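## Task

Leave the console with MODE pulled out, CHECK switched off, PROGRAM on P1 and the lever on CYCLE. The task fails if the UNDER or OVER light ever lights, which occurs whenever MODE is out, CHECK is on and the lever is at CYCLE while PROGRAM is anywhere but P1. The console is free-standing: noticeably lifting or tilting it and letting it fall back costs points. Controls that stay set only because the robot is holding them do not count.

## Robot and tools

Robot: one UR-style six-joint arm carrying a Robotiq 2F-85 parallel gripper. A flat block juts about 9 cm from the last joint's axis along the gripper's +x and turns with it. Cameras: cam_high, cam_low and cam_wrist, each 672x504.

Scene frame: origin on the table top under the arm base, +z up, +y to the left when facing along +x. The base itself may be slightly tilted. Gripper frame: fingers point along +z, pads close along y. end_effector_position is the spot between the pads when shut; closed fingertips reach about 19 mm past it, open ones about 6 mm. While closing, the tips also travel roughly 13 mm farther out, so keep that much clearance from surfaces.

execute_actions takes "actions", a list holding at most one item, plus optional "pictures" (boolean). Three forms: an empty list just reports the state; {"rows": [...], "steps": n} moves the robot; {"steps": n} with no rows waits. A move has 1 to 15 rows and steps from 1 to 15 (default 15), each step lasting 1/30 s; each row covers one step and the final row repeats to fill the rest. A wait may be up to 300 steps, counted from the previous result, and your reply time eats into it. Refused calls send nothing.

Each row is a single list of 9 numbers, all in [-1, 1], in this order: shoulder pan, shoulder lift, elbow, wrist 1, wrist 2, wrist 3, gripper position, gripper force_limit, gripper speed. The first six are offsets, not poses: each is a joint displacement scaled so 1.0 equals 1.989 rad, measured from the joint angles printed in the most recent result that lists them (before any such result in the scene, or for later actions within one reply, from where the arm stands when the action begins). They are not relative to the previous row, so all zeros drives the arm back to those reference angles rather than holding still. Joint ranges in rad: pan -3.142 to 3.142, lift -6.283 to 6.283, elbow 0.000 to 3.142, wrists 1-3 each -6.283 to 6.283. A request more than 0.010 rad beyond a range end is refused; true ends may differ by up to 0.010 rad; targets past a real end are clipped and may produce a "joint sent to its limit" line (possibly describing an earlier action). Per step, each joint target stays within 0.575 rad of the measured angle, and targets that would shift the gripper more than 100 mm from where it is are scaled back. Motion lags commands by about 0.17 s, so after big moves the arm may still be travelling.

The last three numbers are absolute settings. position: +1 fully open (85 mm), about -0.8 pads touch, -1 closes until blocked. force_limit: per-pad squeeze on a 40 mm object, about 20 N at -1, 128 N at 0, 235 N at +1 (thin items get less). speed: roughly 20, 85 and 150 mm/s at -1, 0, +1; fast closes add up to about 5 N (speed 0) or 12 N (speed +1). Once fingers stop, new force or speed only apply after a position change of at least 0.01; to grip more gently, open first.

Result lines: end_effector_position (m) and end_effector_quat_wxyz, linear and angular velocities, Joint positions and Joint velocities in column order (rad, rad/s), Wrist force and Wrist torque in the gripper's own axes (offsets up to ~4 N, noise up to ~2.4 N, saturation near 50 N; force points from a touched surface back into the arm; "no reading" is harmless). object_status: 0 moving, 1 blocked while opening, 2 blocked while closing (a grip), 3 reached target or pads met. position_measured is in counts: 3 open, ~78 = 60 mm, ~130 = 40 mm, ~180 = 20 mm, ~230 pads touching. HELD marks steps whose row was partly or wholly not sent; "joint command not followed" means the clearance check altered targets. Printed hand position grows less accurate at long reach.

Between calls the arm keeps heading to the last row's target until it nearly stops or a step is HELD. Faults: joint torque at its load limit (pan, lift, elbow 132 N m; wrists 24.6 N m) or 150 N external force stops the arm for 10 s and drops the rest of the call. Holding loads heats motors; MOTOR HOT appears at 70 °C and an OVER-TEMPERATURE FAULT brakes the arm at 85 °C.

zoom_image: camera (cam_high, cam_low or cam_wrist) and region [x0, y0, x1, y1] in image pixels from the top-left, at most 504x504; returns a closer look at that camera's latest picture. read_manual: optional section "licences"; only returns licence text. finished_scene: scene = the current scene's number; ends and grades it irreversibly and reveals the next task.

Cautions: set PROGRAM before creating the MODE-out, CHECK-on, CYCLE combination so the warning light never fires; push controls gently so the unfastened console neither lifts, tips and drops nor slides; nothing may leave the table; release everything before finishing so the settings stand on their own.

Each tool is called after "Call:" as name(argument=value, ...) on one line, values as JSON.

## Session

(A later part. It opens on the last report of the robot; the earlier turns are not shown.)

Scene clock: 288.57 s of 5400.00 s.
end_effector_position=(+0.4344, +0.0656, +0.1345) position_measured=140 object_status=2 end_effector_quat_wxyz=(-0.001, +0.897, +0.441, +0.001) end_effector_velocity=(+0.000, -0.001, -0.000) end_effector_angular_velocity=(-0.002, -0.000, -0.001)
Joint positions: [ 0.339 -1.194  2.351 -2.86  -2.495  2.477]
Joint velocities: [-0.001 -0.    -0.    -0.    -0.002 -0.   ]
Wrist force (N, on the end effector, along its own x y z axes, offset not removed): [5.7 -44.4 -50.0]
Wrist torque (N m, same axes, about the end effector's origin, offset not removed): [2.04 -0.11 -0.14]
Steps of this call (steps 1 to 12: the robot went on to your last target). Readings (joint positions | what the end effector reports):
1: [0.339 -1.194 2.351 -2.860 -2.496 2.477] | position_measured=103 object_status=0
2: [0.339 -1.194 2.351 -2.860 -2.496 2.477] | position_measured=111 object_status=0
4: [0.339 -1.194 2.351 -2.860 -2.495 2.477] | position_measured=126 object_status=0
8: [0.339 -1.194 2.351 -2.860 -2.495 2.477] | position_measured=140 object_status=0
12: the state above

Call:
execute_actions(actions=[{"rows": [[0.0019,0.0014,0.002,-0.0008,0,0,-1,-0.8,0]], "steps": 10}], pictures=false)

Scene clock: 300.47 s of 5400.00 s.
end_effector_position=(+0.4324, +0.0669, +0.1347) position_measured=141 object_status=2 end_effector_quat_wxyz=(-0.001, +0.896, +0.443, +0.002) end_effector_velocity=(-0.003, +0.002, +0.000) end_effector_angular_velocity=(+0.000, +0.001, +0.006)
Joint positions: [ 0.342 -1.192  2.355 -2.862 -2.496  2.477]
Joint velocities: [ 0.004  0.003  0.005 -0.001 -0.     0.002]
Wrist force (N, on the end effector, along its own x y z axes, offset not removed): [16.3 19.6 -30.9]
Wrist torque (N m, same axes, about the end effector's origin, offset not removed): [0.63 0.40 -0.34]
Steps of this call (steps 1 to 15: the robot went on to your last target; steps 16 to 90: nothing new was sent; then 8.57 s passed at rest; steps 91 to 100: all 10 steps of this action). Readings (joint positions | what the end effector reports):
91: [0.339 -1.194 2.351 -2.860 -2.496 2.477] | position_measured=140 object_status=2
92: [0.339 -1.194 2.352 -2.860 -2.496 2.477] | position_measured=140 object_status=2
94: [0.340 -1.193 2.353 -2.861 -2.496 2.477] | position_measured=141 object_status=2
98: [0.342 -1.192 2.354 -2.862 -2.496 2.477] | position_measured=141 object_status=2
100: the state above

Call:
execute_actions(actions=[{"rows": [[0,0,0,0,0,-0.15,-1,-0.8,0]], "steps": 15}])

Scene clock: 302.90 s of 5400.00 s.
end_effector_position=(+0.4324, +0.0669, +0.1347) position_measured=153 object_status=0 end_effector_quat_wxyz=(-0.001, +0.823, +0.568, +0.002) end_effector_velocity=(+0.001, -0.000, +0.000) end_effector_angular_velocity=(+0.000, -0.001, +0.077)
Joint positions: [ 0.342 -1.192  2.355 -2.861 -2.496  2.188]
Joint velocities: [-0.001 -0.    -0.001 -0.001  0.    -0.08 ]
Wrist force (N, on the end effector, along its own x y z axes, offset not removed): [-10.8 17.8 -50.0]
Wrist torque (N m, same axes, about the end effector's origin, offset not removed): [0.08 -0.44 -0.16]
Steps of this call (steps 1 to 15: the robot went on to your last target; steps 16 to 58: nothing new was sent; steps 59 to 73: all 15 steps of this action). Readings (joint positions | what the end effector reports):
59: [0.343 -1.192 2.355 -2.861 -2.495 2.477] | position_measured=141 object_status=2
60: [0.343 -1.192 2.355 -2.861 -2.495 2.468] | position_measured=141 object_status=2
62: [0.343 -1.192 2.355 -2.861 -2.495 2.399] | position_measured=141 object_status=2
66: [0.342 -1.192 2.355 -2.861 -2.496 2.251] | position_measured=147 object_status=0
73: the state above
camera_calibration (this result's frames):
cam_wrist: T_world_to_cam=[[0.933624, -0.356248, -0.0378769, -0.371449], [-0.338145, -0.911201, 0.235309, 0.213423], [-0.118342, -0.206883, -0.971182, 0.344066], [0, 0, 0, 1]] pos_world=[0.459679, 0.133325, 0.269861]

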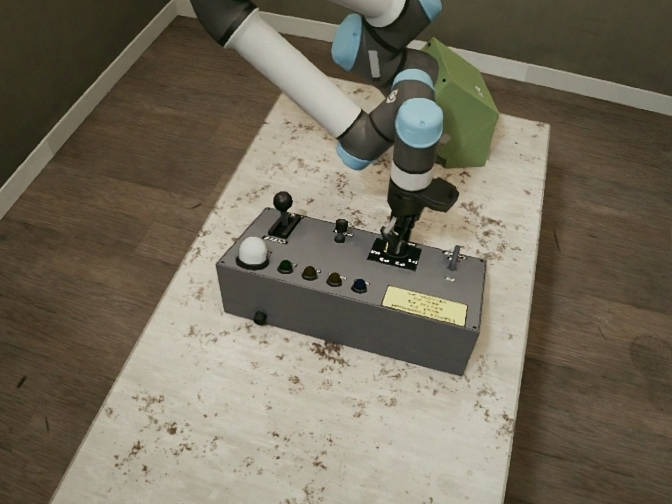

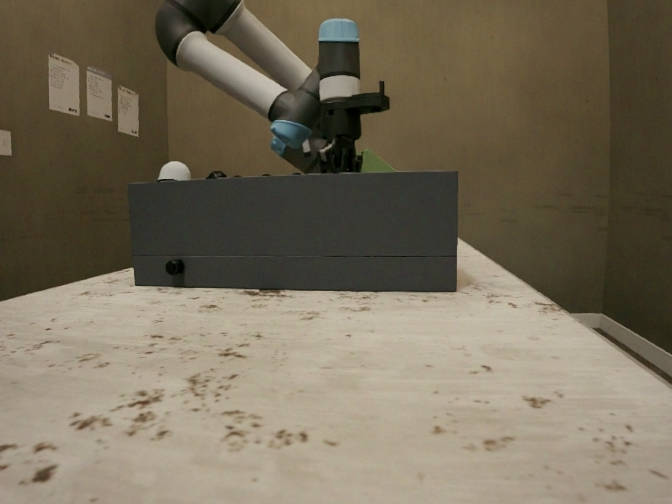

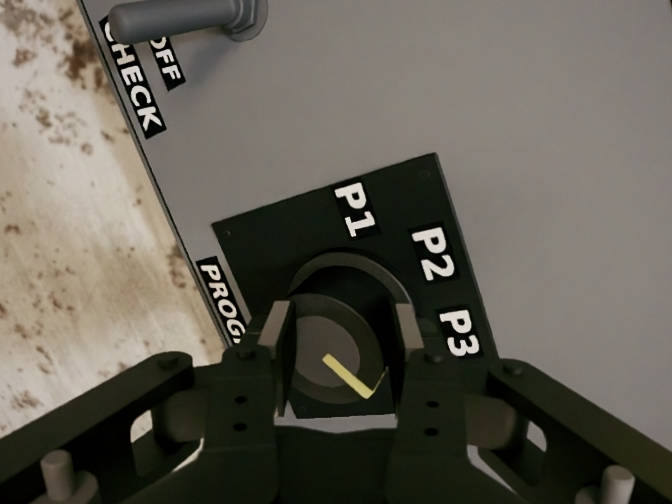

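Call:
execute_actions(actions=[{"rows": [[0,0,0,0,0,0,1,-0.8,0]], "steps": 15}], pictures=false)

Call:
execute_actions(actions=[{"steps": 15}])

Scene clock: 308.93 s of 5400.00 s.
end_effector_position=(+0.4324, +0.0669, +0.1346) position_measured=61 object_status=0 end_effector_quat_wxyz=(-0.001, +0.823, +0.568, +0.002) end_effector_velocity=(+0.000, +0.000, +0.001) end_effector_angular_velocity=(+0.001, -0.002, -0.002)
Joint positions: [ 0.342 -1.192  2.355 -2.861 -2.496  2.188]
Joint velocities: [ 0.001 -0.001  0.    -0.001 -0.     0.001]
Wrist force (N, on the end effector, along its own x y z axes, offset not removed): [0.1 0.1 1.1]
Wrist torque (N m, same axes, about the end effector's origin, offset not removed): [0.01 -0.01 0.16]
Steps of this call (steps 1 to 15: the robot went on to your last target; steps 16 to 90: nothing new was sent; then 2.53 s passed at rest; steps 91 to 105: all 15 steps of this action). Readings (joint positions | what the end effector reports):
91: [0.342 -1.192 2.355 -2.862 -2.496 2.179] | position_measured=153 object_status=0
92: [0.342 -1.192 2.355 -2.862 -2.496 2.181] | position_measured=152 object_status=0
94: [0.342 -1.192 2.355 -2.861 -2.496 2.184] | position_measured=142 object_status=0
98: [0.342 -1.192 2.355 -2.861 -2.496 2.187] | position_measured=113 object_status=0
105: the state above

Scene clock: 309.43 s of 5400.00 s.
end_effector_position=(+0.4324, +0.0669, +0.1347) position_measured=3 object_status=0 end_effector_quat_wxyz=(-0.001, +0.823, +0.568, +0.002) end_effector_velocity=(+0.000, -0.000, +0.000) end_effector_angular_velocity=(-0.000, -0.001, -0.002)
Joint positions: [ 0.342 -1.192  2.355 -2.861 -2.496  2.188]
Joint velocities: [ 0.    -0.    -0.    -0.    -0.     0.001]
Wrist force (N, on the end effector, along its own x y z axes, offset not removed): [1.5 2.9 1.5]
Wrist torque (N m, same axes, about the end effector's origin, offset not removed): [0.27 -0.18 -0.03]
Steps of this call (steps 1 to 15: the robot went on to your last target). Readings (joint positions | what the end effector reports):
1: [0.342 -1.192 2.355 -2.861 -2.496 2.188] | position_measured=53 object_status=0
2: [0.342 -1.192 2.355 -2.861 -2.496 2.188] | position_measured=46 object_status=0
4: [0.342 -1.192 2.355 -2.861 -2.496 2.188] | position_measured=30 object_status=0
8: [0.342 -1.192 2.355 -2.861 -2.496 2.188] | position_measured=6 object_status=0
15: the state above
The arm was judged still, so your last target was given up. Only a new action makes it travel on or press farther. Fingers that are still opening or closing keep moving.
camera_calibration (this result's frames):
cam_wrist: T_world_to_cam=[[0.933623, -0.356249, -0.0378828, -0.371449], [-0.338145, -0.9112, 0.235315, 0.213421], [-0.11835, -0.206885, -0.971181, 0.344066], [0, 0, 0, 1]] pos_world=[0.45968, 0.133323, 0.269857]

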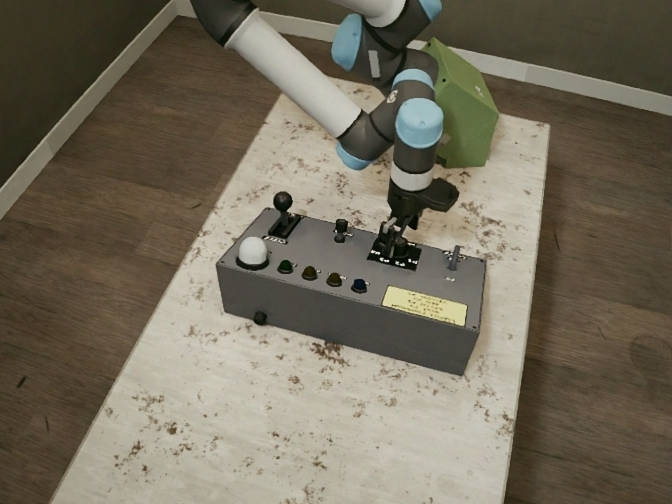

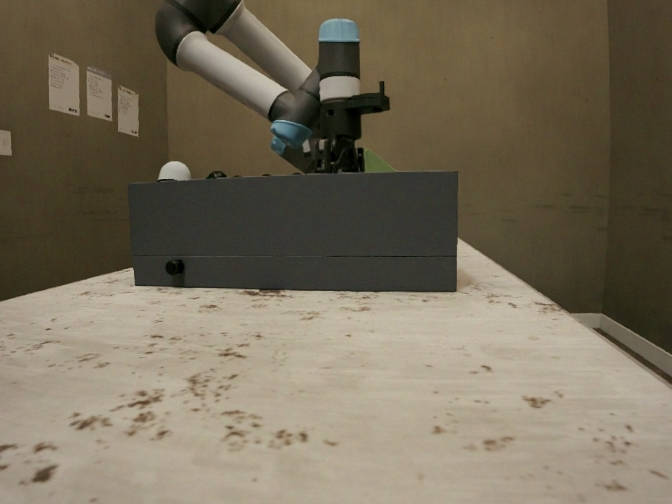

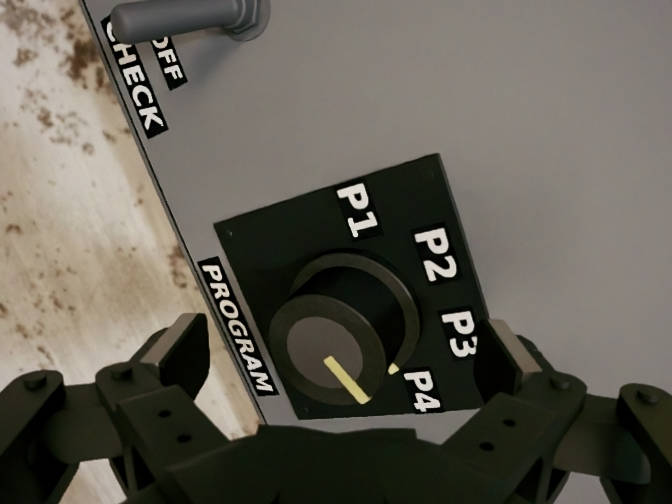

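Call:
execute_actions(actions=[{"rows": [[0,0,0,0,0,0,-1,-0.2,0]], "steps": 15}], pictures=false)

Call:
execute_actions(actions=[{"steps": 12}], pictures=false)

Scene clock: 318.83 s of 5400.00 s.
end_effector_position=(+0.4324, +0.0669, +0.1347) position_measured=96 object_status=0 end_effector_quat_wxyz=(-0.001, +0.823, +0.568, +0.002) end_effector_velocity=(+0.000, -0.000, +0.000) end_effector_angular_velocity=(+0.000, -0.001, -0.001)
Joint positions: [ 0.342 -1.192  2.355 -2.861 -2.496  2.188]
Joint velocities: [ 0.    -0.    -0.    -0.    -0.     0.001]
Wrist force (N, on the end effector, along its own x y z axes, offset not removed): [1.5 -0.6 2.0]
Wrist torque (N m, same axes, about the end effector's origin, offset not removed): [-0.17 -0.18 0.00]
Steps of this call (steps 1 to 90: nothing new was sent; then 5.90 s passed at rest; steps 91 to 105: all 15 steps of this action). Readings (joint positions | what the end effector reports):
91: [0.342 -1.192 2.355 -2.861 -2.496 2.188] | position_measured=3 object_status=0
92: [0.342 -1.192 2.355 -2.861 -2.496 2.188] | position_measured=4 object_status=0
94: [0.342 -1.192 2.355 -2.861 -2.496 2.188] | position_measured=14 object_status=0
98: [0.342 -1.192 2.355 -2.861 -2.496 2.188] | position_measured=43 object_status=0
105: the state above

Scene clock: 319.23 s of 5400.00 s.
end_effector_position=(+0.4328, +0.0668, +0.1351) position_measured=163 object_status=0 end_effector_quat_wxyz=(-0.000, +0.823, +0.567, +0.002) end_effector_velocity=(-0.002, +0.001, -0.000) end_effector_angular_velocity=(+0.001, +0.004, +0.006)
Joint positions: [ 0.343 -1.193  2.355 -2.862 -2.497  2.188]
Joint velocities: [ 0.001  0.     0.     0.006  0.002 -0.001]
Wrist force (N, on the end effector, along its own x y z axes, offset not removed): [-17.9 28.5 -50.0]
Wrist torque (N m, same axes, about the end effector's origin, offset not removed): [1.15 -0.03 -1.13]
Steps of this call (steps 1 to 12: the robot went on to your last target). Readings (joint positions | what the end effector reports):
1: [0.342 -1.192 2.355 -2.861 -2.496 2.188] | position_measured=103 object_status=0
2: [0.342 -1.192 2.355 -2.861 -2.496 2.188] | position_measured=111 object_status=0
4: [0.342 -1.192 2.355 -2.861 -2.496 2.188] | position_measured=126 object_status=0
8: [0.342 -1.192 2.355 -2.862 -2.497 2.188] | position_measured=154 object_status=0
12: the state above

Call:
execute_actions(actions=[{"steps": 5}], pictures=false)

Scene clock: 329.53 s of 5400.00 s.
end_effector_position=(+0.4431, +0.0639, +0.1458) position_measured=232 object_status=3 end_effector_quat_wxyz=(+0.009, +0.831, +0.556, +0.019) end_effector_velocity=(-0.000, -0.000, -0.000) end_effector_angular_velocity=(-0.000, +0.000, -0.001)
Joint positions: [ 0.358 -1.206  2.352 -2.891 -2.505  2.188]
Joint velocities: [-0. -0.  0. -0. -0.  0.]
Wrist force (N, on the end effector, along its own x y z axes, offset not removed): [2.3 -0.3 -25.5]
Wrist torque (N m, same axes, about the end effector's origin, offset not removed): [0.49 -0.19 0.15]
FORCE FAULT: contact force on the arm reached its limit, and the arm stopped for 10 seconds. The contact can be on any part of the arm, not only on its tool. The arm's remaining commands of this call were not run. The arm holds still and accepts commands again. Move the arm away from the contact; if what it grips holds it there, let go first. Pushing or pulling that hard again can fault the arm again.
The stop began at step 9 of this call (marked STOPPED below). From that step on the arm followed nothing that you had sent. Nothing is kept back now, and the robot has no last target.
Steps of this call (steps 1 to 8: the robot went on to your last target; steps 9 to 309: the stop). Readings (joint positions | what the end effector reports):
1: [0.343 -1.193 2.355 -2.862 -2.497 2.188] | position_measured=163 object_status=0
2: [0.343 -1.193 2.355 -2.862 -2.496 2.188] | position_measured=163 object_status=0
4: [0.343 -1.193 2.355 -2.862 -2.496 2.188] | position_measured=163 object_status=2
8: [0.343 -1.192 2.355 -2.862 -2.496 2.188] | position_measured=163 object_status=2
9: [0.343 -1.193 2.354 -2.863 -2.497 2.188] | position_measured=163 object_status=2 STOPPED
309: the state above

Call:
execute_actions(actions=[{"rows": [[0.0287,-0.033,-0.0127,0.0845,-0.0025,0,-1,-0.5,0]], "steps": 15}], pictures=false)

Call:
execute_actions(actions=[{"rows": [[0,0,0,0,0,0,1,-0.5,0]], "steps": 15}], pictures=false)

Call:
zoom_image(camera="cam_low", region=[130, 120, 470, 200])

Scene clock: 333.63 s of 5400.00 s.
end_effector_position=(+0.4431, +0.0645, +0.1747) position_measured=232 object_status=3 end_effector_quat_wxyz=(+0.009, +0.804, +0.594, +0.019) end_effector_velocity=(-0.001, -0.000, +0.005) end_effector_angular_velocity=(-0.002, +0.004, +0.021)
Joint positions: [ 0.413 -1.27   2.327 -2.727 -2.51   2.188]
Joint velocities: [ 0.01  -0.012 -0.005  0.037 -0.001  0.001]
Wrist force (N, on the end effector, along its own x y z axes, offset not removed): [1.7 0.0 1.7]
Wrist torque (N m, same axes, about the end effector's origin, offset not removed): [-0.01 -0.12 -0.10]
Steps of this call (steps 1 to 90: nothing new was sent; then 0.60 s passed at rest; steps 91 to 105: all 15 steps of this action). Readings (joint positions | what the end effector reports):
91: [0.358 -1.206 2.351 -2.890 -2.505 2.188] | position_measured=232 object_status=3
92: [0.365 -1.214 2.347 -2.881 -2.506 2.188] | position_measured=232 object_status=3
94: [0.385 -1.237 2.339 -2.827 -2.507 2.188] | position_measured=232 object_status=3
98: [0.405 -1.261 2.330 -2.755 -2.509 2.188] | position_measured=232 object_status=3
105: the state above

Scene clock: 334.13 s of 5400.00 s.
end_effector_position=(+0.4431, +0.0645, +0.1748) position_measured=139 object_status=0 end_effector_quat_wxyz=(+0.009, +0.804, +0.594, +0.019) end_effector_velocity=(+0.000, -0.000, -0.000) end_effector_angular_velocity=(-0.001, +0.001, +0.001)
Joint positions: [ 0.414 -1.27   2.327 -2.727 -2.51   2.188]
Joint velocities: [-0.001  0.     0.    -0.    -0.    -0.002]
Wrist force (N, on the end effector, along its own x y z axes, offset not removed): [4.2 3.7 -1.9]
Wrist torque (N m, same axes, about the end effector's origin, offset not removed): [0.62 -0.65 0.07]
Steps of this call (steps 1 to 15: all 15 steps of this action). Readings (joint positions | what the end effector reports):
1: [0.414 -1.270 2.327 -2.726 -2.510 2.188] | position_measured=232 object_status=0
2: [0.414 -1.270 2.327 -2.726 -2.510 2.188] | position_measured=231 object_status=0
4: [0.414 -1.270 2.327 -2.726 -2.510 2.188] | position_measured=221 object_status=0
8: [0.414 -1.270 2.327 -2.727 -2.510 2.188] | position_measured=192 object_status=0
15: the state above

Region (130, 120, 470, 200) of cam_low's 672x504 image, scaled by 1.482, with more detail than that image has; it fills the top 119 rows of this view, and the rest is white.

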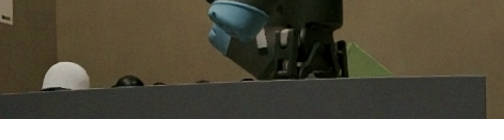

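Call:
execute_actions(actions=[{"rows": [[-0.0458,0.0503,0.0183,-0.0955,0.0078,0,1,-0.5,0]], "steps": 15}], pictures=false)

Call:
execute_actions(actions=[{"steps": 10}])

Scene clock: 349.63 s of 5400.00 s.
end_effector_position=(+0.4317, +0.0662, +0.1259) position_measured=3 object_status=3 end_effector_quat_wxyz=(-0.000, +0.831, +0.556, +0.001) end_effector_velocity=(-0.001, -0.000, -0.009) end_effector_angular_velocity=(-0.001, +0.004, -0.026)
Joint positions: [ 0.325 -1.172  2.362 -2.912 -2.495  2.188]
Joint velocities: [-0.018  0.02   0.006 -0.044  0.003  0.001]
Wrist force (N, on the end effector, along its own x y z axes, offset not removed): [1.8 1.7 2.6]
Wrist torque (N m, same axes, about the end effector's origin, offset not removed): [0.17 -0.09 0.11]
Steps of this call (steps 1 to 15: the robot went on to your last target; steps 16 to 90: nothing new was sent; then 12.00 s passed at rest; steps 91 to 105: all 15 steps of this action). Readings (joint positions | what the end effector reports):
91: [0.413 -1.269 2.327 -2.728 -2.509 2.188] | position_measured=3 object_status=3
92: [0.404 -1.261 2.333 -2.737 -2.507 2.188] | position_measured=3 object_status=3
94: [0.372 -1.225 2.345 -2.794 -2.502 2.188] | position_measured=3 object_status=3
98: [0.338 -1.187 2.357 -2.878 -2.497 2.188] | position_measured=3 object_status=3
105: the state above

Scene clock: 349.97 s of 5400.00 s.
end_effector_position=(+0.4316, +0.0662, +0.1249) position_measured=3 object_status=3 end_effector_quat_wxyz=(-0.000, +0.832, +0.555, +0.001) end_effector_velocity=(-0.000, +0.000, -0.001) end_effector_angular_velocity=(-0.000, +0.000, +0.000)
Joint positions: [ 0.323 -1.17   2.363 -2.916 -2.494  2.188]
Joint velocities: [-0.001  0.002  0.    -0.003  0.    -0.001]
Wrist force (N, on the end effector, along its own x y z axes, offset not removed): [1.6 0.9 1.1]
Wrist torque (N m, same axes, about the end effector's origin, offset not removed): [0.09 -0.18 0.07]
Steps of this call (steps 1 to 10: the robot went on to your last target). Readings (joint positions | what the end effector reports):
1: [0.324 -1.172 2.362 -2.913 -2.495 2.188] | position_measured=3 object_status=3
2: [0.324 -1.171 2.363 -2.914 -2.494 2.188] | position_measured=3 object_status=3
4: [0.323 -1.171 2.363 -2.915 -2.494 2.188] | position_measured=3 object_status=3
8: [0.323 -1.170 2.363 -2.916 -2.494 2.188] | position_measured=3 object_status=3
10: the state above
camera_calibration (this result's frames):
cam_wrist: T_world_to_cam=[[0.922011, -0.385305, -0.0378867, -0.364378], [-0.36637, -0.899944, 0.236378, 0.226045], [-0.125173, -0.204062, -0.970922, 0.337033], [0, 0, 0, 1]] pos_world=[0.460964, 0.131807, 0.259996]

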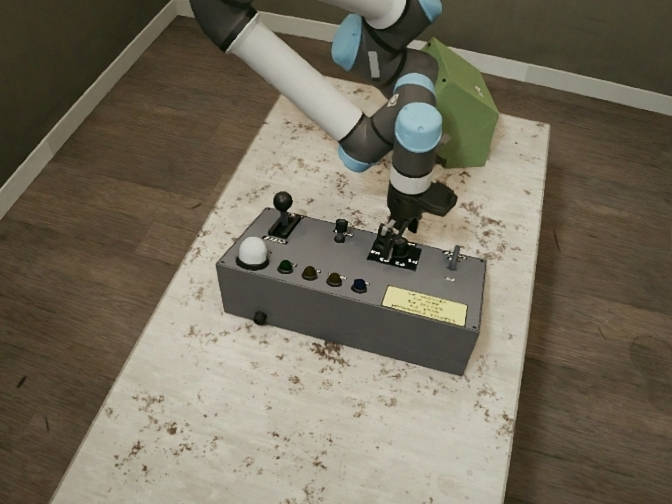

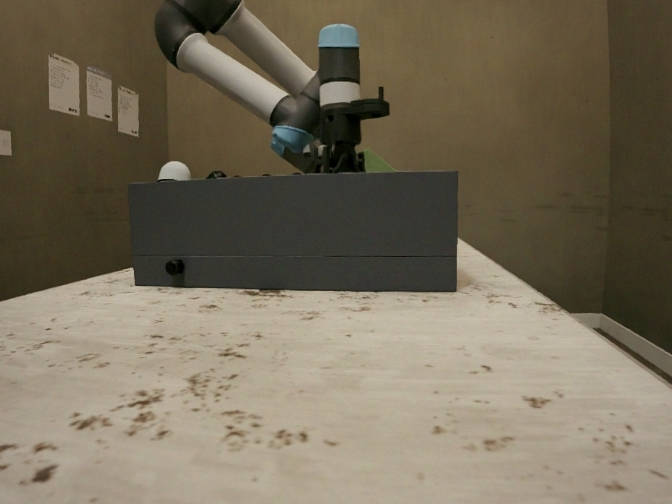

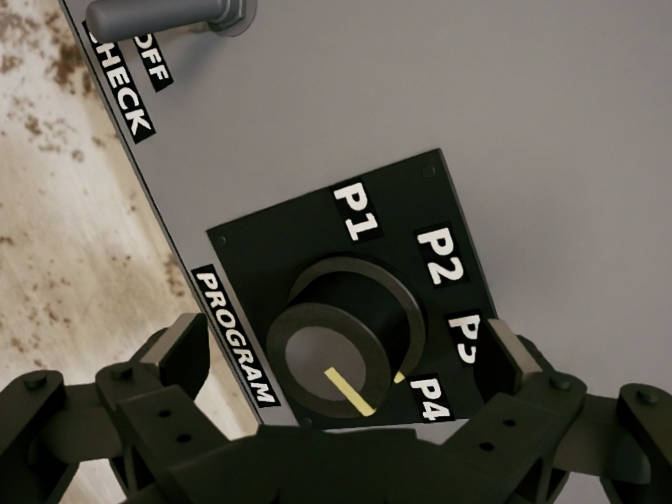

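Call:
execute_actions(actions=[{"rows": [[-0.0076,0.0088,0.0034,-0.0225,0.0007,0,1,-0.5,0]], "steps": 15}])

Scene clock: 354.60 s of 5400.00 s.
end_effector_position=(+0.4308, +0.0654, +0.1176) position_measured=3 object_status=3 end_effector_quat_wxyz=(+0.000, +0.839, +0.545, +0.001) end_effector_velocity=(-0.000, +0.000, -0.001) end_effector_angular_velocity=(-0.000, -0.000, -0.003)
Joint positions: [ 0.308 -1.153  2.37  -2.96  -2.493  2.188]
Joint velocities: [-0.002  0.004  0.001 -0.008  0.    -0.   ]
Wrist force (N, on the end effector, along its own x y z axes, offset not removed): [2.2 0.6 2.3]
Wrist torque (N m, same axes, about the end effector's origin, offset not removed): [0.04 -0.36 0.15]
Steps of this call (steps 1 to 15: the robot went on to your last target; steps 16 to 90: nothing new was sent; then 1.13 s passed at rest; steps 91 to 105: all 15 steps of this action). Readings (joint positions | what the end effector reports):
91: [0.322 -1.169 2.363 -2.918 -2.494 2.188] | position_measured=3 object_status=3
92: [0.320 -1.167 2.364 -2.924 -2.494 2.188] | position_measured=3 object_status=3
94: [0.315 -1.161 2.367 -2.939 -2.494 2.188] | position_measured=3 object_status=3
98: [0.310 -1.155 2.369 -2.954 -2.493 2.188] | position_measured=3 object_status=3
105: the state above
camera_calibration (this result's frames):
cam_wrist: T_world_to_cam=[[0.912193, -0.408087, -0.036985, -0.35863], [-0.388718, -0.890372, 0.23693, 0.235722], [-0.129619, -0.201749, -0.970822, 0.331416], [0, 0, 0, 1]] pos_world=[0.461728, 0.130391, 0.252633]

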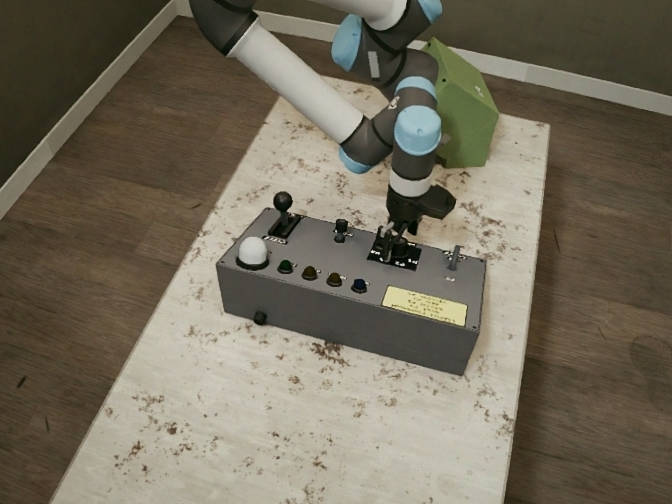

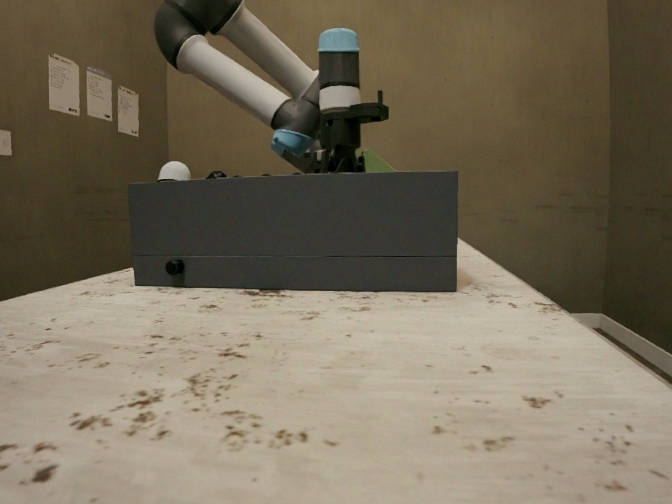

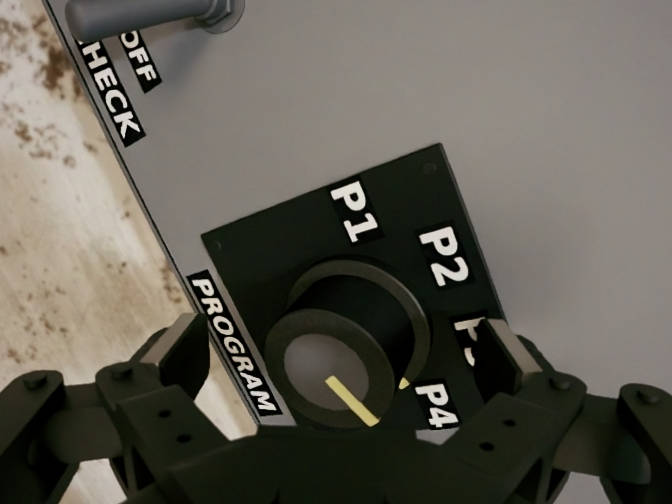

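Call:
execute_actions(actions=[{"rows": [[0,0,0,0,0,0,-1,-0.6,0]], "steps": 15}], pictures=false)

Call:
execute_actions(actions=[{"steps": 12}], pictures=false)

Scene clock: 358.80 s of 5400.00 s.
end_effector_position=(+0.4312, +0.0651, +0.1178) position_measured=95 object_status=0 end_effector_quat_wxyz=(+0.001, +0.839, +0.544, +0.002) end_effector_velocity=(+0.004, -0.000, +0.003) end_effector_angular_velocity=(+0.002, -0.009, -0.005)
Joint positions: [ 0.308 -1.153  2.369 -2.961 -2.493  2.188]
Joint velocities: [ 0.004 -0.004 -0.003 -0.003 -0.001 -0.001]
Wrist force (N, on the end effector, along its own x y z axes, offset not removed): [1.3 47.4 -37.0]
Wrist torque (N m, same axes, about the end effector's origin, offset not removed): [-1.65 -0.09 -0.04]
Steps of this call (steps 1 to 15: the robot went on to your last target; steps 16 to 90: nothing new was sent; then 0.70 s passed at rest; steps 91 to 105: all 15 steps of this action). Readings (joint positions | what the end effector reports):
91: [0.307 -1.152 2.370 -2.961 -2.493 2.188] | position_measured=3 object_status=0
92: [0.307 -1.152 2.370 -2.961 -2.493 2.188] | position_measured=4 object_status=0
94: [0.307 -1.152 2.370 -2.961 -2.493 2.188] | position_measured=14 object_status=0
98: [0.307 -1.153 2.370 -2.960 -2.493 2.188] | position_measured=43 object_status=0
105: the state above

Scene clock: 359.20 s of 5400.00 s.
end_effector_position=(+0.4310, +0.0653, +0.1177) position_measured=100 object_status=2 end_effector_quat_wxyz=(+0.000, +0.839, +0.544, +0.001) end_effector_velocity=(-0.001, +0.000, -0.000) end_effector_angular_velocity=(+0.000, +0.001, +0.001)
Joint positions: [ 0.308 -1.153  2.369 -2.96  -2.493  2.188]
Joint velocities: [-0.     0.001  0.001 -0.     0.    -0.   ]
Wrist force (N, on the end effector, along its own x y z axes, offset not removed): [-1.5 50.0 -49.2]
Wrist torque (N m, same axes, about the end effector's origin, offset not removed): [-1.59 -0.23 0.03]
Steps of this call (steps 1 to 12: the robot went on to your last target). Readings (joint positions | what the end effector reports):
1: [0.308 -1.153 2.369 -2.961 -2.493 2.188] | position_measured=100 object_status=0
2: [0.308 -1.153 2.369 -2.961 -2.493 2.188] | position_measured=100 object_status=0
4: [0.308 -1.153 2.369 -2.961 -2.493 2.188] | position_measured=100 object_status=0
8: [0.308 -1.153 2.369 -2.960 -2.493 2.188] | position_measured=100 object_status=2
12: the state above

Call:
execute_actions(actions=[{"rows": [[-0.0015,-0.0007,-0.0028,0.0013,0,0,-1,-0.6,0]], "steps": 10}], pictures=false)

Scene clock: 363.93 s of 5400.00 s.
end_effector_position=(+0.4332, +0.0645, +0.1174) position_measured=100 object_status=2 end_effector_quat_wxyz=(+0.000, +0.840, +0.543, +0.001) end_effector_velocity=(+0.004, -0.002, +0.000) end_effector_angular_velocity=(-0.000, -0.003, -0.007)
Joint positions: [ 0.305 -1.154  2.365 -2.957 -2.493  2.188]
Joint velocities: [-0.002 -0.002 -0.006  0.    -0.    -0.001]
Wrist force (N, on the end effector, along its own x y z axes, offset not removed): [-21.9 -27.8 -50.0]
Wrist torque (N m, same axes, about the end effector's origin, offset not removed): [-1.54 -0.53 0.36]
Steps of this call (steps 1 to 15: the robot went on to your last target; steps 16 to 90: nothing new was sent; then 1.40 s passed at rest; steps 91 to 100: all 10 steps of this action). Readings (joint positions | what the end effector reports):
91: [0.308 -1.153 2.370 -2.960 -2.493 2.188] | position_measured=100 object_status=2
92: [0.307 -1.153 2.369 -2.960 -2.493 2.188] | position_measured=100 object_status=2
94: [0.306 -1.153 2.367 -2.958 -2.493 2.188] | position_measured=100 object_status=2
98: [0.306 -1.154 2.365 -2.957 -2.493 2.188] | position_measured=100 object_status=2
100: the state above

Now try turning.

Call:
execute_actions(actions=[{"rows": [[0,0,0,0,0,-0.15,-1,-0.6,0]], "steps": 15}])

Scene clock: 365.73 s of 5400.00 s.
end_effector_position=(+0.4332, +0.0645, +0.1174) position_measured=100 object_status=2 end_effector_quat_wxyz=(+0.000, +0.753, +0.658, +0.001) end_effector_velocity=(-0.000, +0.001, +0.000) end_effector_angular_velocity=(+0.000, -0.000, +0.083)
Joint positions: [ 0.305 -1.154  2.365 -2.957 -2.493  1.9  ]
Joint velocities: [ 0.001  0.001  0.    -0.     0.    -0.081]
Wrist force (N, on the end effector, along its own x y z axes, offset not removed): [5.5 -50.0 -50.0]
Wrist torque (N m, same axes, about the end effector's origin, offset not removed): [0.17 0.06 1.18]
Steps of this call (steps 1 to 15: the robot went on to your last target; steps 16 to 39: nothing new was sent; steps 40 to 54: all 15 steps of this action). Readings (joint positions | what the end effector reports):
40: [0.305 -1.154 2.364 -2.958 -2.493 2.188] | position_measured=100 object_status=2
41: [0.305 -1.154 2.364 -2.958 -2.493 2.179] | position_measured=100 object_status=2
43: [0.305 -1.154 2.364 -2.958 -2.493 2.110] | position_measured=100 object_status=2
47: [0.305 -1.154 2.365 -2.958 -2.493 1.962] | position_measured=100 object_status=2
54: the state above
camera_calibration (this result's frames):
cam_wrist: T_world_to_cam=[[0.990129, -0.135304, -0.0365707, -0.412622], [-0.122903, -0.963579, 0.237508, 0.125386], [-0.0673745, -0.230669, -0.970697, 0.30621], [0, 0, 0, 1]] pos_world=[0.44459, 0.135623, 0.252367]

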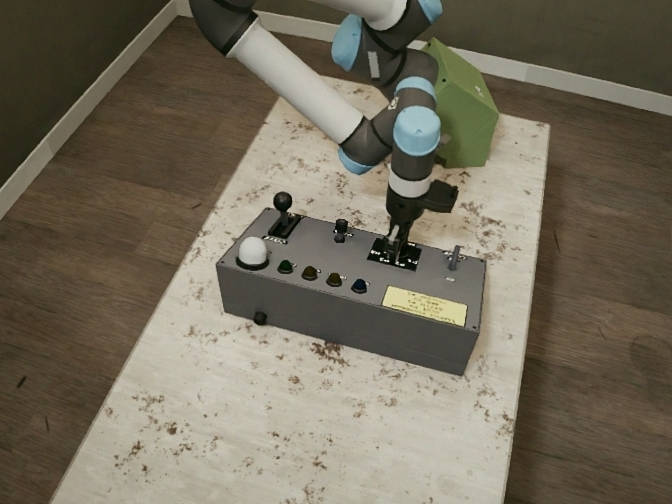

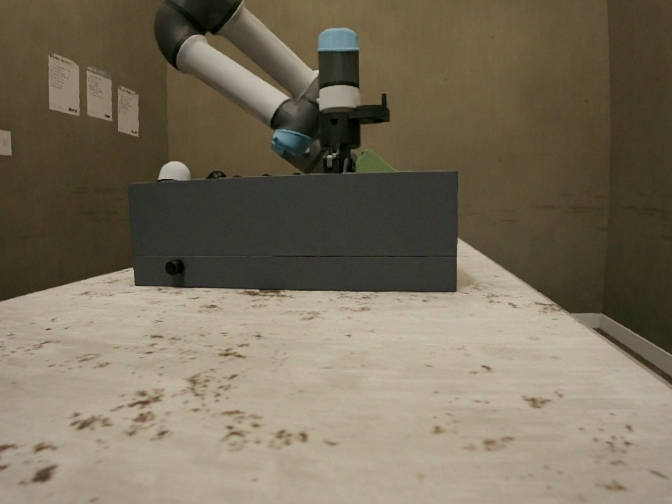

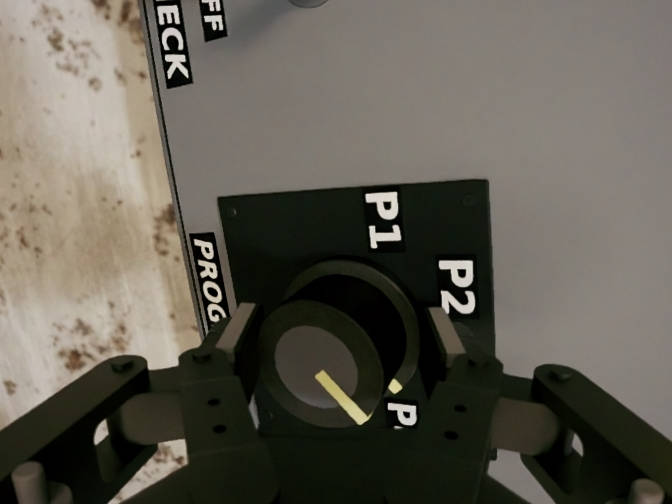

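Call:
execute_actions(actions=[{"rows": [[0,0,0,0,0,-0.15,-1,-0.6,0]], "steps": 15}], pictures=false)

Scene clock: 373.97 s of 5400.00 s.
end_effector_position=(+0.4330, +0.0645, +0.1173) position_measured=100 object_status=2 end_effector_quat_wxyz=(+0.000, +0.650, +0.760, +0.001) end_effector_velocity=(+0.000, -0.000, -0.000) end_effector_angular_velocity=(+0.000, -0.001, +0.077)
Joint positions: [ 0.305 -1.154  2.365 -2.957 -2.493  1.61 ]
Joint velocities: [-0.001  0.    -0.    -0.002  0.    -0.079]
Wrist force (N, on the end effector, along its own x y z axes, offset not removed): [29.9 -50.0 -50.0]
Wrist torque (N m, same axes, about the end effector's origin, offset not removed): [1.59 -0.38 0.87]
Steps of this call (steps 1 to 15: the robot went on to your last target; steps 16 to 90: nothing new was sent; then 4.73 s passed at rest; steps 91 to 105: all 15 steps of this action). Readings (joint positions | what the end effector reports):
91: [0.305 -1.154 2.365 -2.957 -2.493 1.889] | position_measured=100 object_status=2
92: [0.305 -1.154 2.365 -2.957 -2.493 1.880] | position_measured=100 object_status=2
94: [0.305 -1.154 2.365 -2.957 -2.493 1.812] | position_measured=100 object_status=2
98: [0.305 -1.154 2.365 -2.957 -2.493 1.670] | position_measured=100 object_status=2
105: the state above

Call:
execute_actions(actions=[{"rows": [[-0.0013,-0.0035,0.0049,-0.003,0,-0.15,-1,-0.6,0]], "steps": 15}], pictures=false)

Scene clock: 384.50 s of 5400.00 s.
end_effector_position=(+0.4314, +0.0656, +0.1177) position_measured=100 object_status=2 end_effector_quat_wxyz=(-0.001, +0.669, +0.743, +0.001) end_effector_velocity=(+0.000, -0.000, -0.000) end_effector_angular_velocity=(+0.000, -0.000, -0.001)
Joint positions: [ 0.307 -1.154  2.367 -2.954 -2.491  1.666]
Joint velocities: [-0.001  0.    -0.    -0.001  0.    -0.   ]
Wrist force (N, on the end effector, along its own x y z axes, offset not removed): [-7.5 -12.7 -25.1]
Wrist torque (N m, same axes, about the end effector's origin, offset not removed): [-1.70 0.03 -0.21]
FORCE FAULT: contact force on the arm reached its limit, and the arm stopped for 10 seconds. The contact can be on any part of the arm, not only on its tool. The arm's remaining commands of this call were not run. During the stop the arm's controller moved it back a little, along the way it came. The arm holds still and accepts commands again. Move the arm away from the contact; if what it grips holds it there, let go first. Pushing or pulling that hard again can fault the arm again.
The stop began at step 16 of this call (marked STOPPED below). From that step on the arm followed nothing that you had sent. 15 steps, steps kept back included, did not run and will not run. Nothing is kept back now, and the robot has no last target.
Steps of this call (steps 1 to 15: the robot went on to your last target; steps 16 to 316: the stop). Readings (joint positions | what the end effector reports):
1: [0.305 -1.154 2.365 -2.957 -2.493 1.608] | position_measured=100 object_status=2
2: [0.305 -1.154 2.365 -2.957 -2.493 1.606] | position_measured=100 object_status=2
4: [0.305 -1.154 2.365 -2.957 -2.493 1.604] | position_measured=100 object_status=2
8: [0.305 -1.154 2.365 -2.957 -2.493 1.602] | position_measured=100 object_status=2
16: [0.306 -1.154 2.366 -2.956 -2.492 1.601] | position_measured=100 object_status=2 STOPPED
316: the state above

Call:
execute_actions(actions=[{"rows": [[0,0,0,0,0,-0.15,-1,-0.6,0]], "steps": 15}], pictures=false)

Scene clock: 389.90 s of 5400.00 s.
end_effector_position=(+0.4312, +0.0656, +0.1176) position_measured=100 object_status=2 end_effector_quat_wxyz=(-0.001, +0.555, +0.832, +0.001) end_effector_velocity=(-0.000, +0.000, -0.000) end_effector_angular_velocity=(-0.000, +0.000, +0.082)
Joint positions: [ 0.307 -1.154  2.367 -2.954 -2.491  1.377]
Joint velocities: [-0.     0.     0.     0.     0.    -0.082]
Wrist force (N, on the end effector, along its own x y z axes, offset not removed): [18.5 -50.0 -33.6]
Wrist torque (N m, same axes, about the end effector's origin, offset not removed): [1.47 -0.21 0.60]
Steps of this call (steps 1 to 90: nothing new was sent; then 1.90 s passed at rest; steps 91 to 105: all 15 steps of this action). Readings (joint positions | what the end effector reports):
91: [0.307 -1.154 2.367 -2.954 -2.491 1.665] | position_measured=100 object_status=2
92: [0.307 -1.154 2.367 -2.954 -2.491 1.656] | position_measured=100 object_status=2
94: [0.307 -1.154 2.367 -2.954 -2.491 1.587] | position_measured=100 object_status=2
98: [0.307 -1.154 2.367 -2.954 -2.491 1.439] | position_measured=100 object_status=2
105: the state above

Call:
execute_actions(actions=[{"rows": [[-0.001,-0.0023,0.0028,-0.0018,0,0,-1,-0.6,0]], "steps": 8}], pictures=false)

Scene clock: 395.17 s of 5400.00 s.
end_effector_position=(+0.4304, +0.0643, +0.1179) position_measured=100 object_status=2 end_effector_quat_wxyz=(-0.000, +0.556, +0.831, +0.001) end_effector_velocity=(-0.003, -0.002, -0.000) end_effector_angular_velocity=(-0.001, +0.002, -0.014)
Joint positions: [ 0.306 -1.158  2.371 -2.958 -2.491  1.375]
Joint velocities: [-0.003 -0.006  0.009 -0.003 -0.     0.012]
Wrist force (N, on the end effector, along its own x y z axes, offset not removed): [39.3 5.1 -3.7]
Wrist torque (N m, same axes, about the end effector's origin, offset not removed): [-0.97 -0.03 0.24]
Steps of this call (steps 1 to 15: the robot went on to your last target; steps 16 to 90: nothing new was sent; then 2.00 s passed at rest; steps 91 to 98: all 8 steps of this action). Readings (joint positions | what the end effector reports):
91: [0.307 -1.154 2.367 -2.954 -2.491 1.368] | position_measured=100 object_status=2
92: [0.307 -1.155 2.368 -2.955 -2.491 1.369] | position_measured=100 object_status=2
94: [0.307 -1.156 2.369 -2.956 -2.491 1.372] | position_measured=100 object_status=2
98: the state above

Call:
execute_actions(actions=[{"rows": [[-0.0015,-0.0018,0,-0.0003,0,-0.15,-1,-0.6,0]], "steps": 15}], pictures=false)

Scene clock: 400.63 s of 5400.00 s.
end_effector_position=(+0.4312, +0.0624, +0.1177) position_measured=100 object_status=2 end_effector_quat_wxyz=(-0.000, +0.432, +0.902, +0.001) end_effector_velocity=(+0.001, +0.000, +0.000) end_effector_angular_velocity=(+0.001, -0.001, +0.080)
Joint positions: [ 0.303 -1.161  2.372 -2.958 -2.491  1.087]
Joint velocities: [-0.    -0.    -0.001 -0.001  0.001 -0.081]
Wrist force (N, on the end effector, along its own x y z axes, offset not removed): [25.3 0.3 -14.9]
Wrist torque (N m, same axes, about the end effector's origin, offset not removed): [0.10 0.05 0.14]
Steps of this call (steps 1 to 15: the robot went on to your last target; steps 16 to 90: nothing new was sent; then 1.97 s passed at rest; steps 91 to 105: all 15 steps of this action). Readings (joint positions | what the end effector reports):
91: [0.305 -1.159 2.373 -2.958 -2.491 1.376] | position_measured=100 object_status=2
92: [0.305 -1.159 2.373 -2.958 -2.491 1.367] | position_measured=100 object_status=2
94: [0.304 -1.160 2.373 -2.958 -2.491 1.299] | position_measured=100 object_status=2
98: [0.303 -1.161 2.372 -2.958 -2.491 1.150] | position_measured=100 object_status=2
105: the state above

Call:
execute_actions(actions=[{"rows": [[0,0,0,0,0,-0.12,-1,-0.6,0]], "steps": 15}])

Scene clock: 403.63 s of 5400.00 s.
end_effector_position=(+0.4314, +0.0623, +0.1178) position_measured=105 object_status=0 end_effector_quat_wxyz=(+0.000, +0.325, +0.946, +0.001) end_effector_velocity=(-0.000, +0.000, -0.000) end_effector_angular_velocity=(-0.000, +0.000, +0.057)
Joint positions: [ 0.303 -1.161  2.371 -2.958 -2.491  0.855]
Joint velocities: [-0.     0.     0.    -0.     0.    -0.057]
Wrist force (N, on the end effector, along its own x y z axes, offset not removed): [9.3 -16.0 -31.2]
Wrist torque (N m, same axes, about the end effector's origin, offset not removed): [0.10 0.02 -0.06]
Steps of this call (steps 1 to 15: the robot went on to your last target; steps 16 to 75: nothing new was sent; steps 76 to 90: all 15 steps of this action). Readings (joint positions | what the end effector reports):
76: [0.303 -1.161 2.371 -2.958 -2.491 1.076] | position_measured=100 object_status=2
77: [0.303 -1.161 2.371 -2.958 -2.491 1.067] | position_measured=100 object_status=2
79: [0.303 -1.161 2.371 -2.958 -2.491 1.004] | position_measured=101 object_status=2
83: [0.303 -1.161 2.371 -2.958 -2.491 0.897] | position_measured=102 object_status=2
90: the state above
camera_calibration (this result's frames):
cam_wrist: T_world_to_cam=[[0.616107, 0.786828, -0.0362537, -0.307231], [0.769942, -0.5919, 0.238419, -0.285426], [0.166136, -0.174805, -0.970485, 0.201712], [0, 0, 0, 1]] pos_world=[0.375537, 0.108055, 0.252672]

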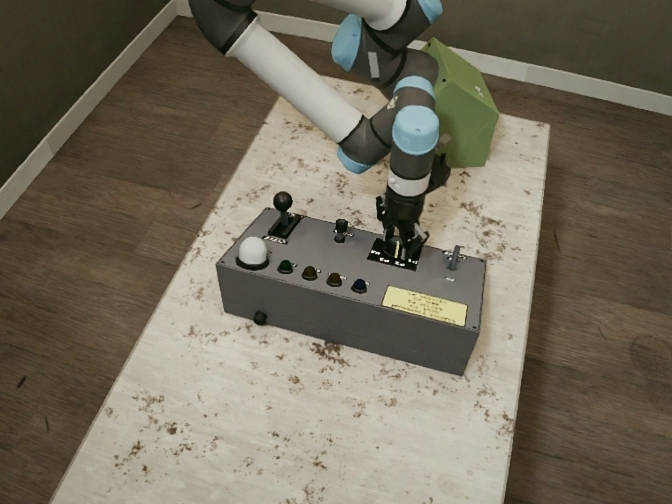

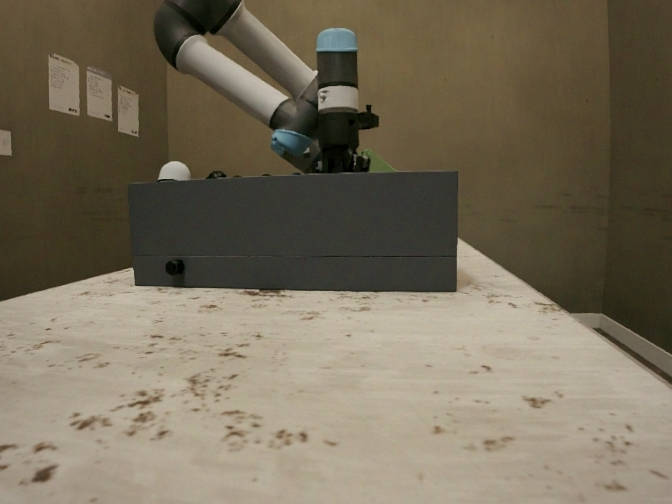

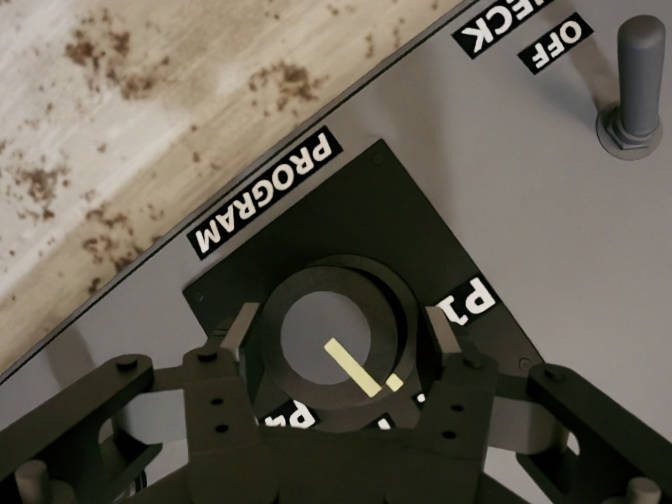

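Call:
execute_actions(actions=[{"rows": [[0,0,0,0,0,-0.15,-1,-0.6,0]], "steps": 15}])

Scene clock: 408.20 s of 5400.00 s.
end_effector_position=(+0.4312, +0.0622, +0.1177) position_measured=118 object_status=0 end_effector_quat_wxyz=(+0.000, +0.186, +0.983, +0.001) end_effector_velocity=(-0.000, +0.001, +0.000) end_effector_angular_velocity=(+0.003, +0.000, +0.079)
Joint positions: [ 0.303 -1.161  2.372 -2.958 -2.491  0.566]
Joint velocities: [ 0.001 -0.     0.     0.     0.003 -0.078]
Wrist force (N, on the end effector, along its own x y z axes, offset not removed): [33.9 -50.0 -50.0]
Wrist torque (N m, same axes, about the end effector's origin, offset not removed): [1.59 -0.01 -0.19]
Steps of this call (steps 1 to 15: the robot went on to your last target; steps 16 to 90: nothing new was sent; then 1.07 s passed at rest; steps 91 to 105: all 15 steps of this action). Readings (joint positions | what the end effector reports):
91: [0.303 -1.161 2.372 -2.958 -2.491 0.847] | position_measured=105 object_status=2
92: [0.303 -1.161 2.372 -2.958 -2.491 0.838] | position_measured=105 object_status=2
94: [0.303 -1.161 2.372 -2.958 -2.491 0.770] | position_measured=105 object_status=2
98: [0.303 -1.161 2.372 -2.958 -2.491 0.626] | position_measured=109 object_status=0
105: the state above
camera_calibration (this result's frames):
cam_wrist: T_world_to_cam=[[0.365865, 0.929944, -0.0366957, -0.207994], [0.906775, -0.347317, 0.23902, -0.359615], [0.20953, -0.120724, -0.970321, 0.179607], [0, 0, 0, 1]] pos_world=[0.364554, 0.0902057, 0.252599]

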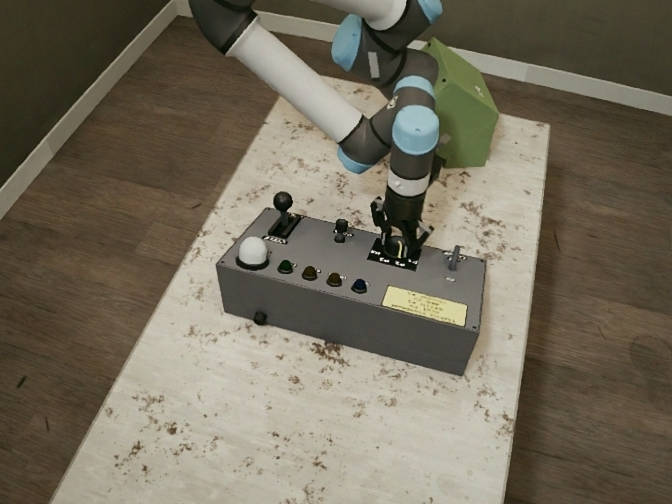

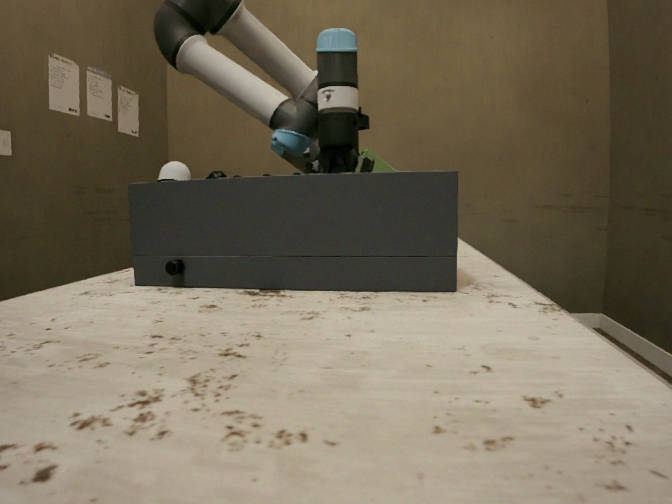

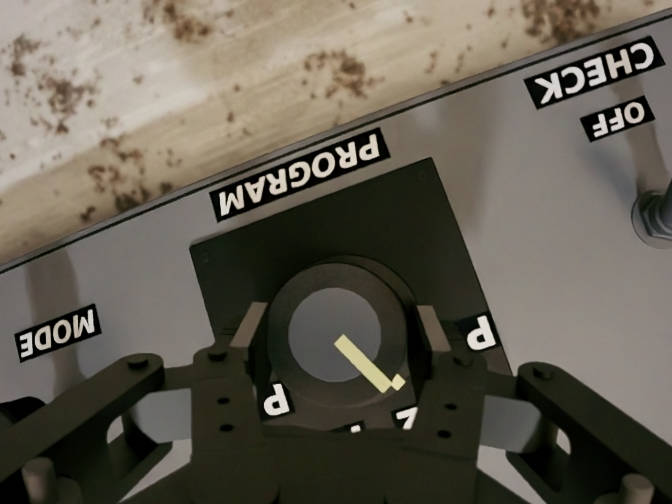

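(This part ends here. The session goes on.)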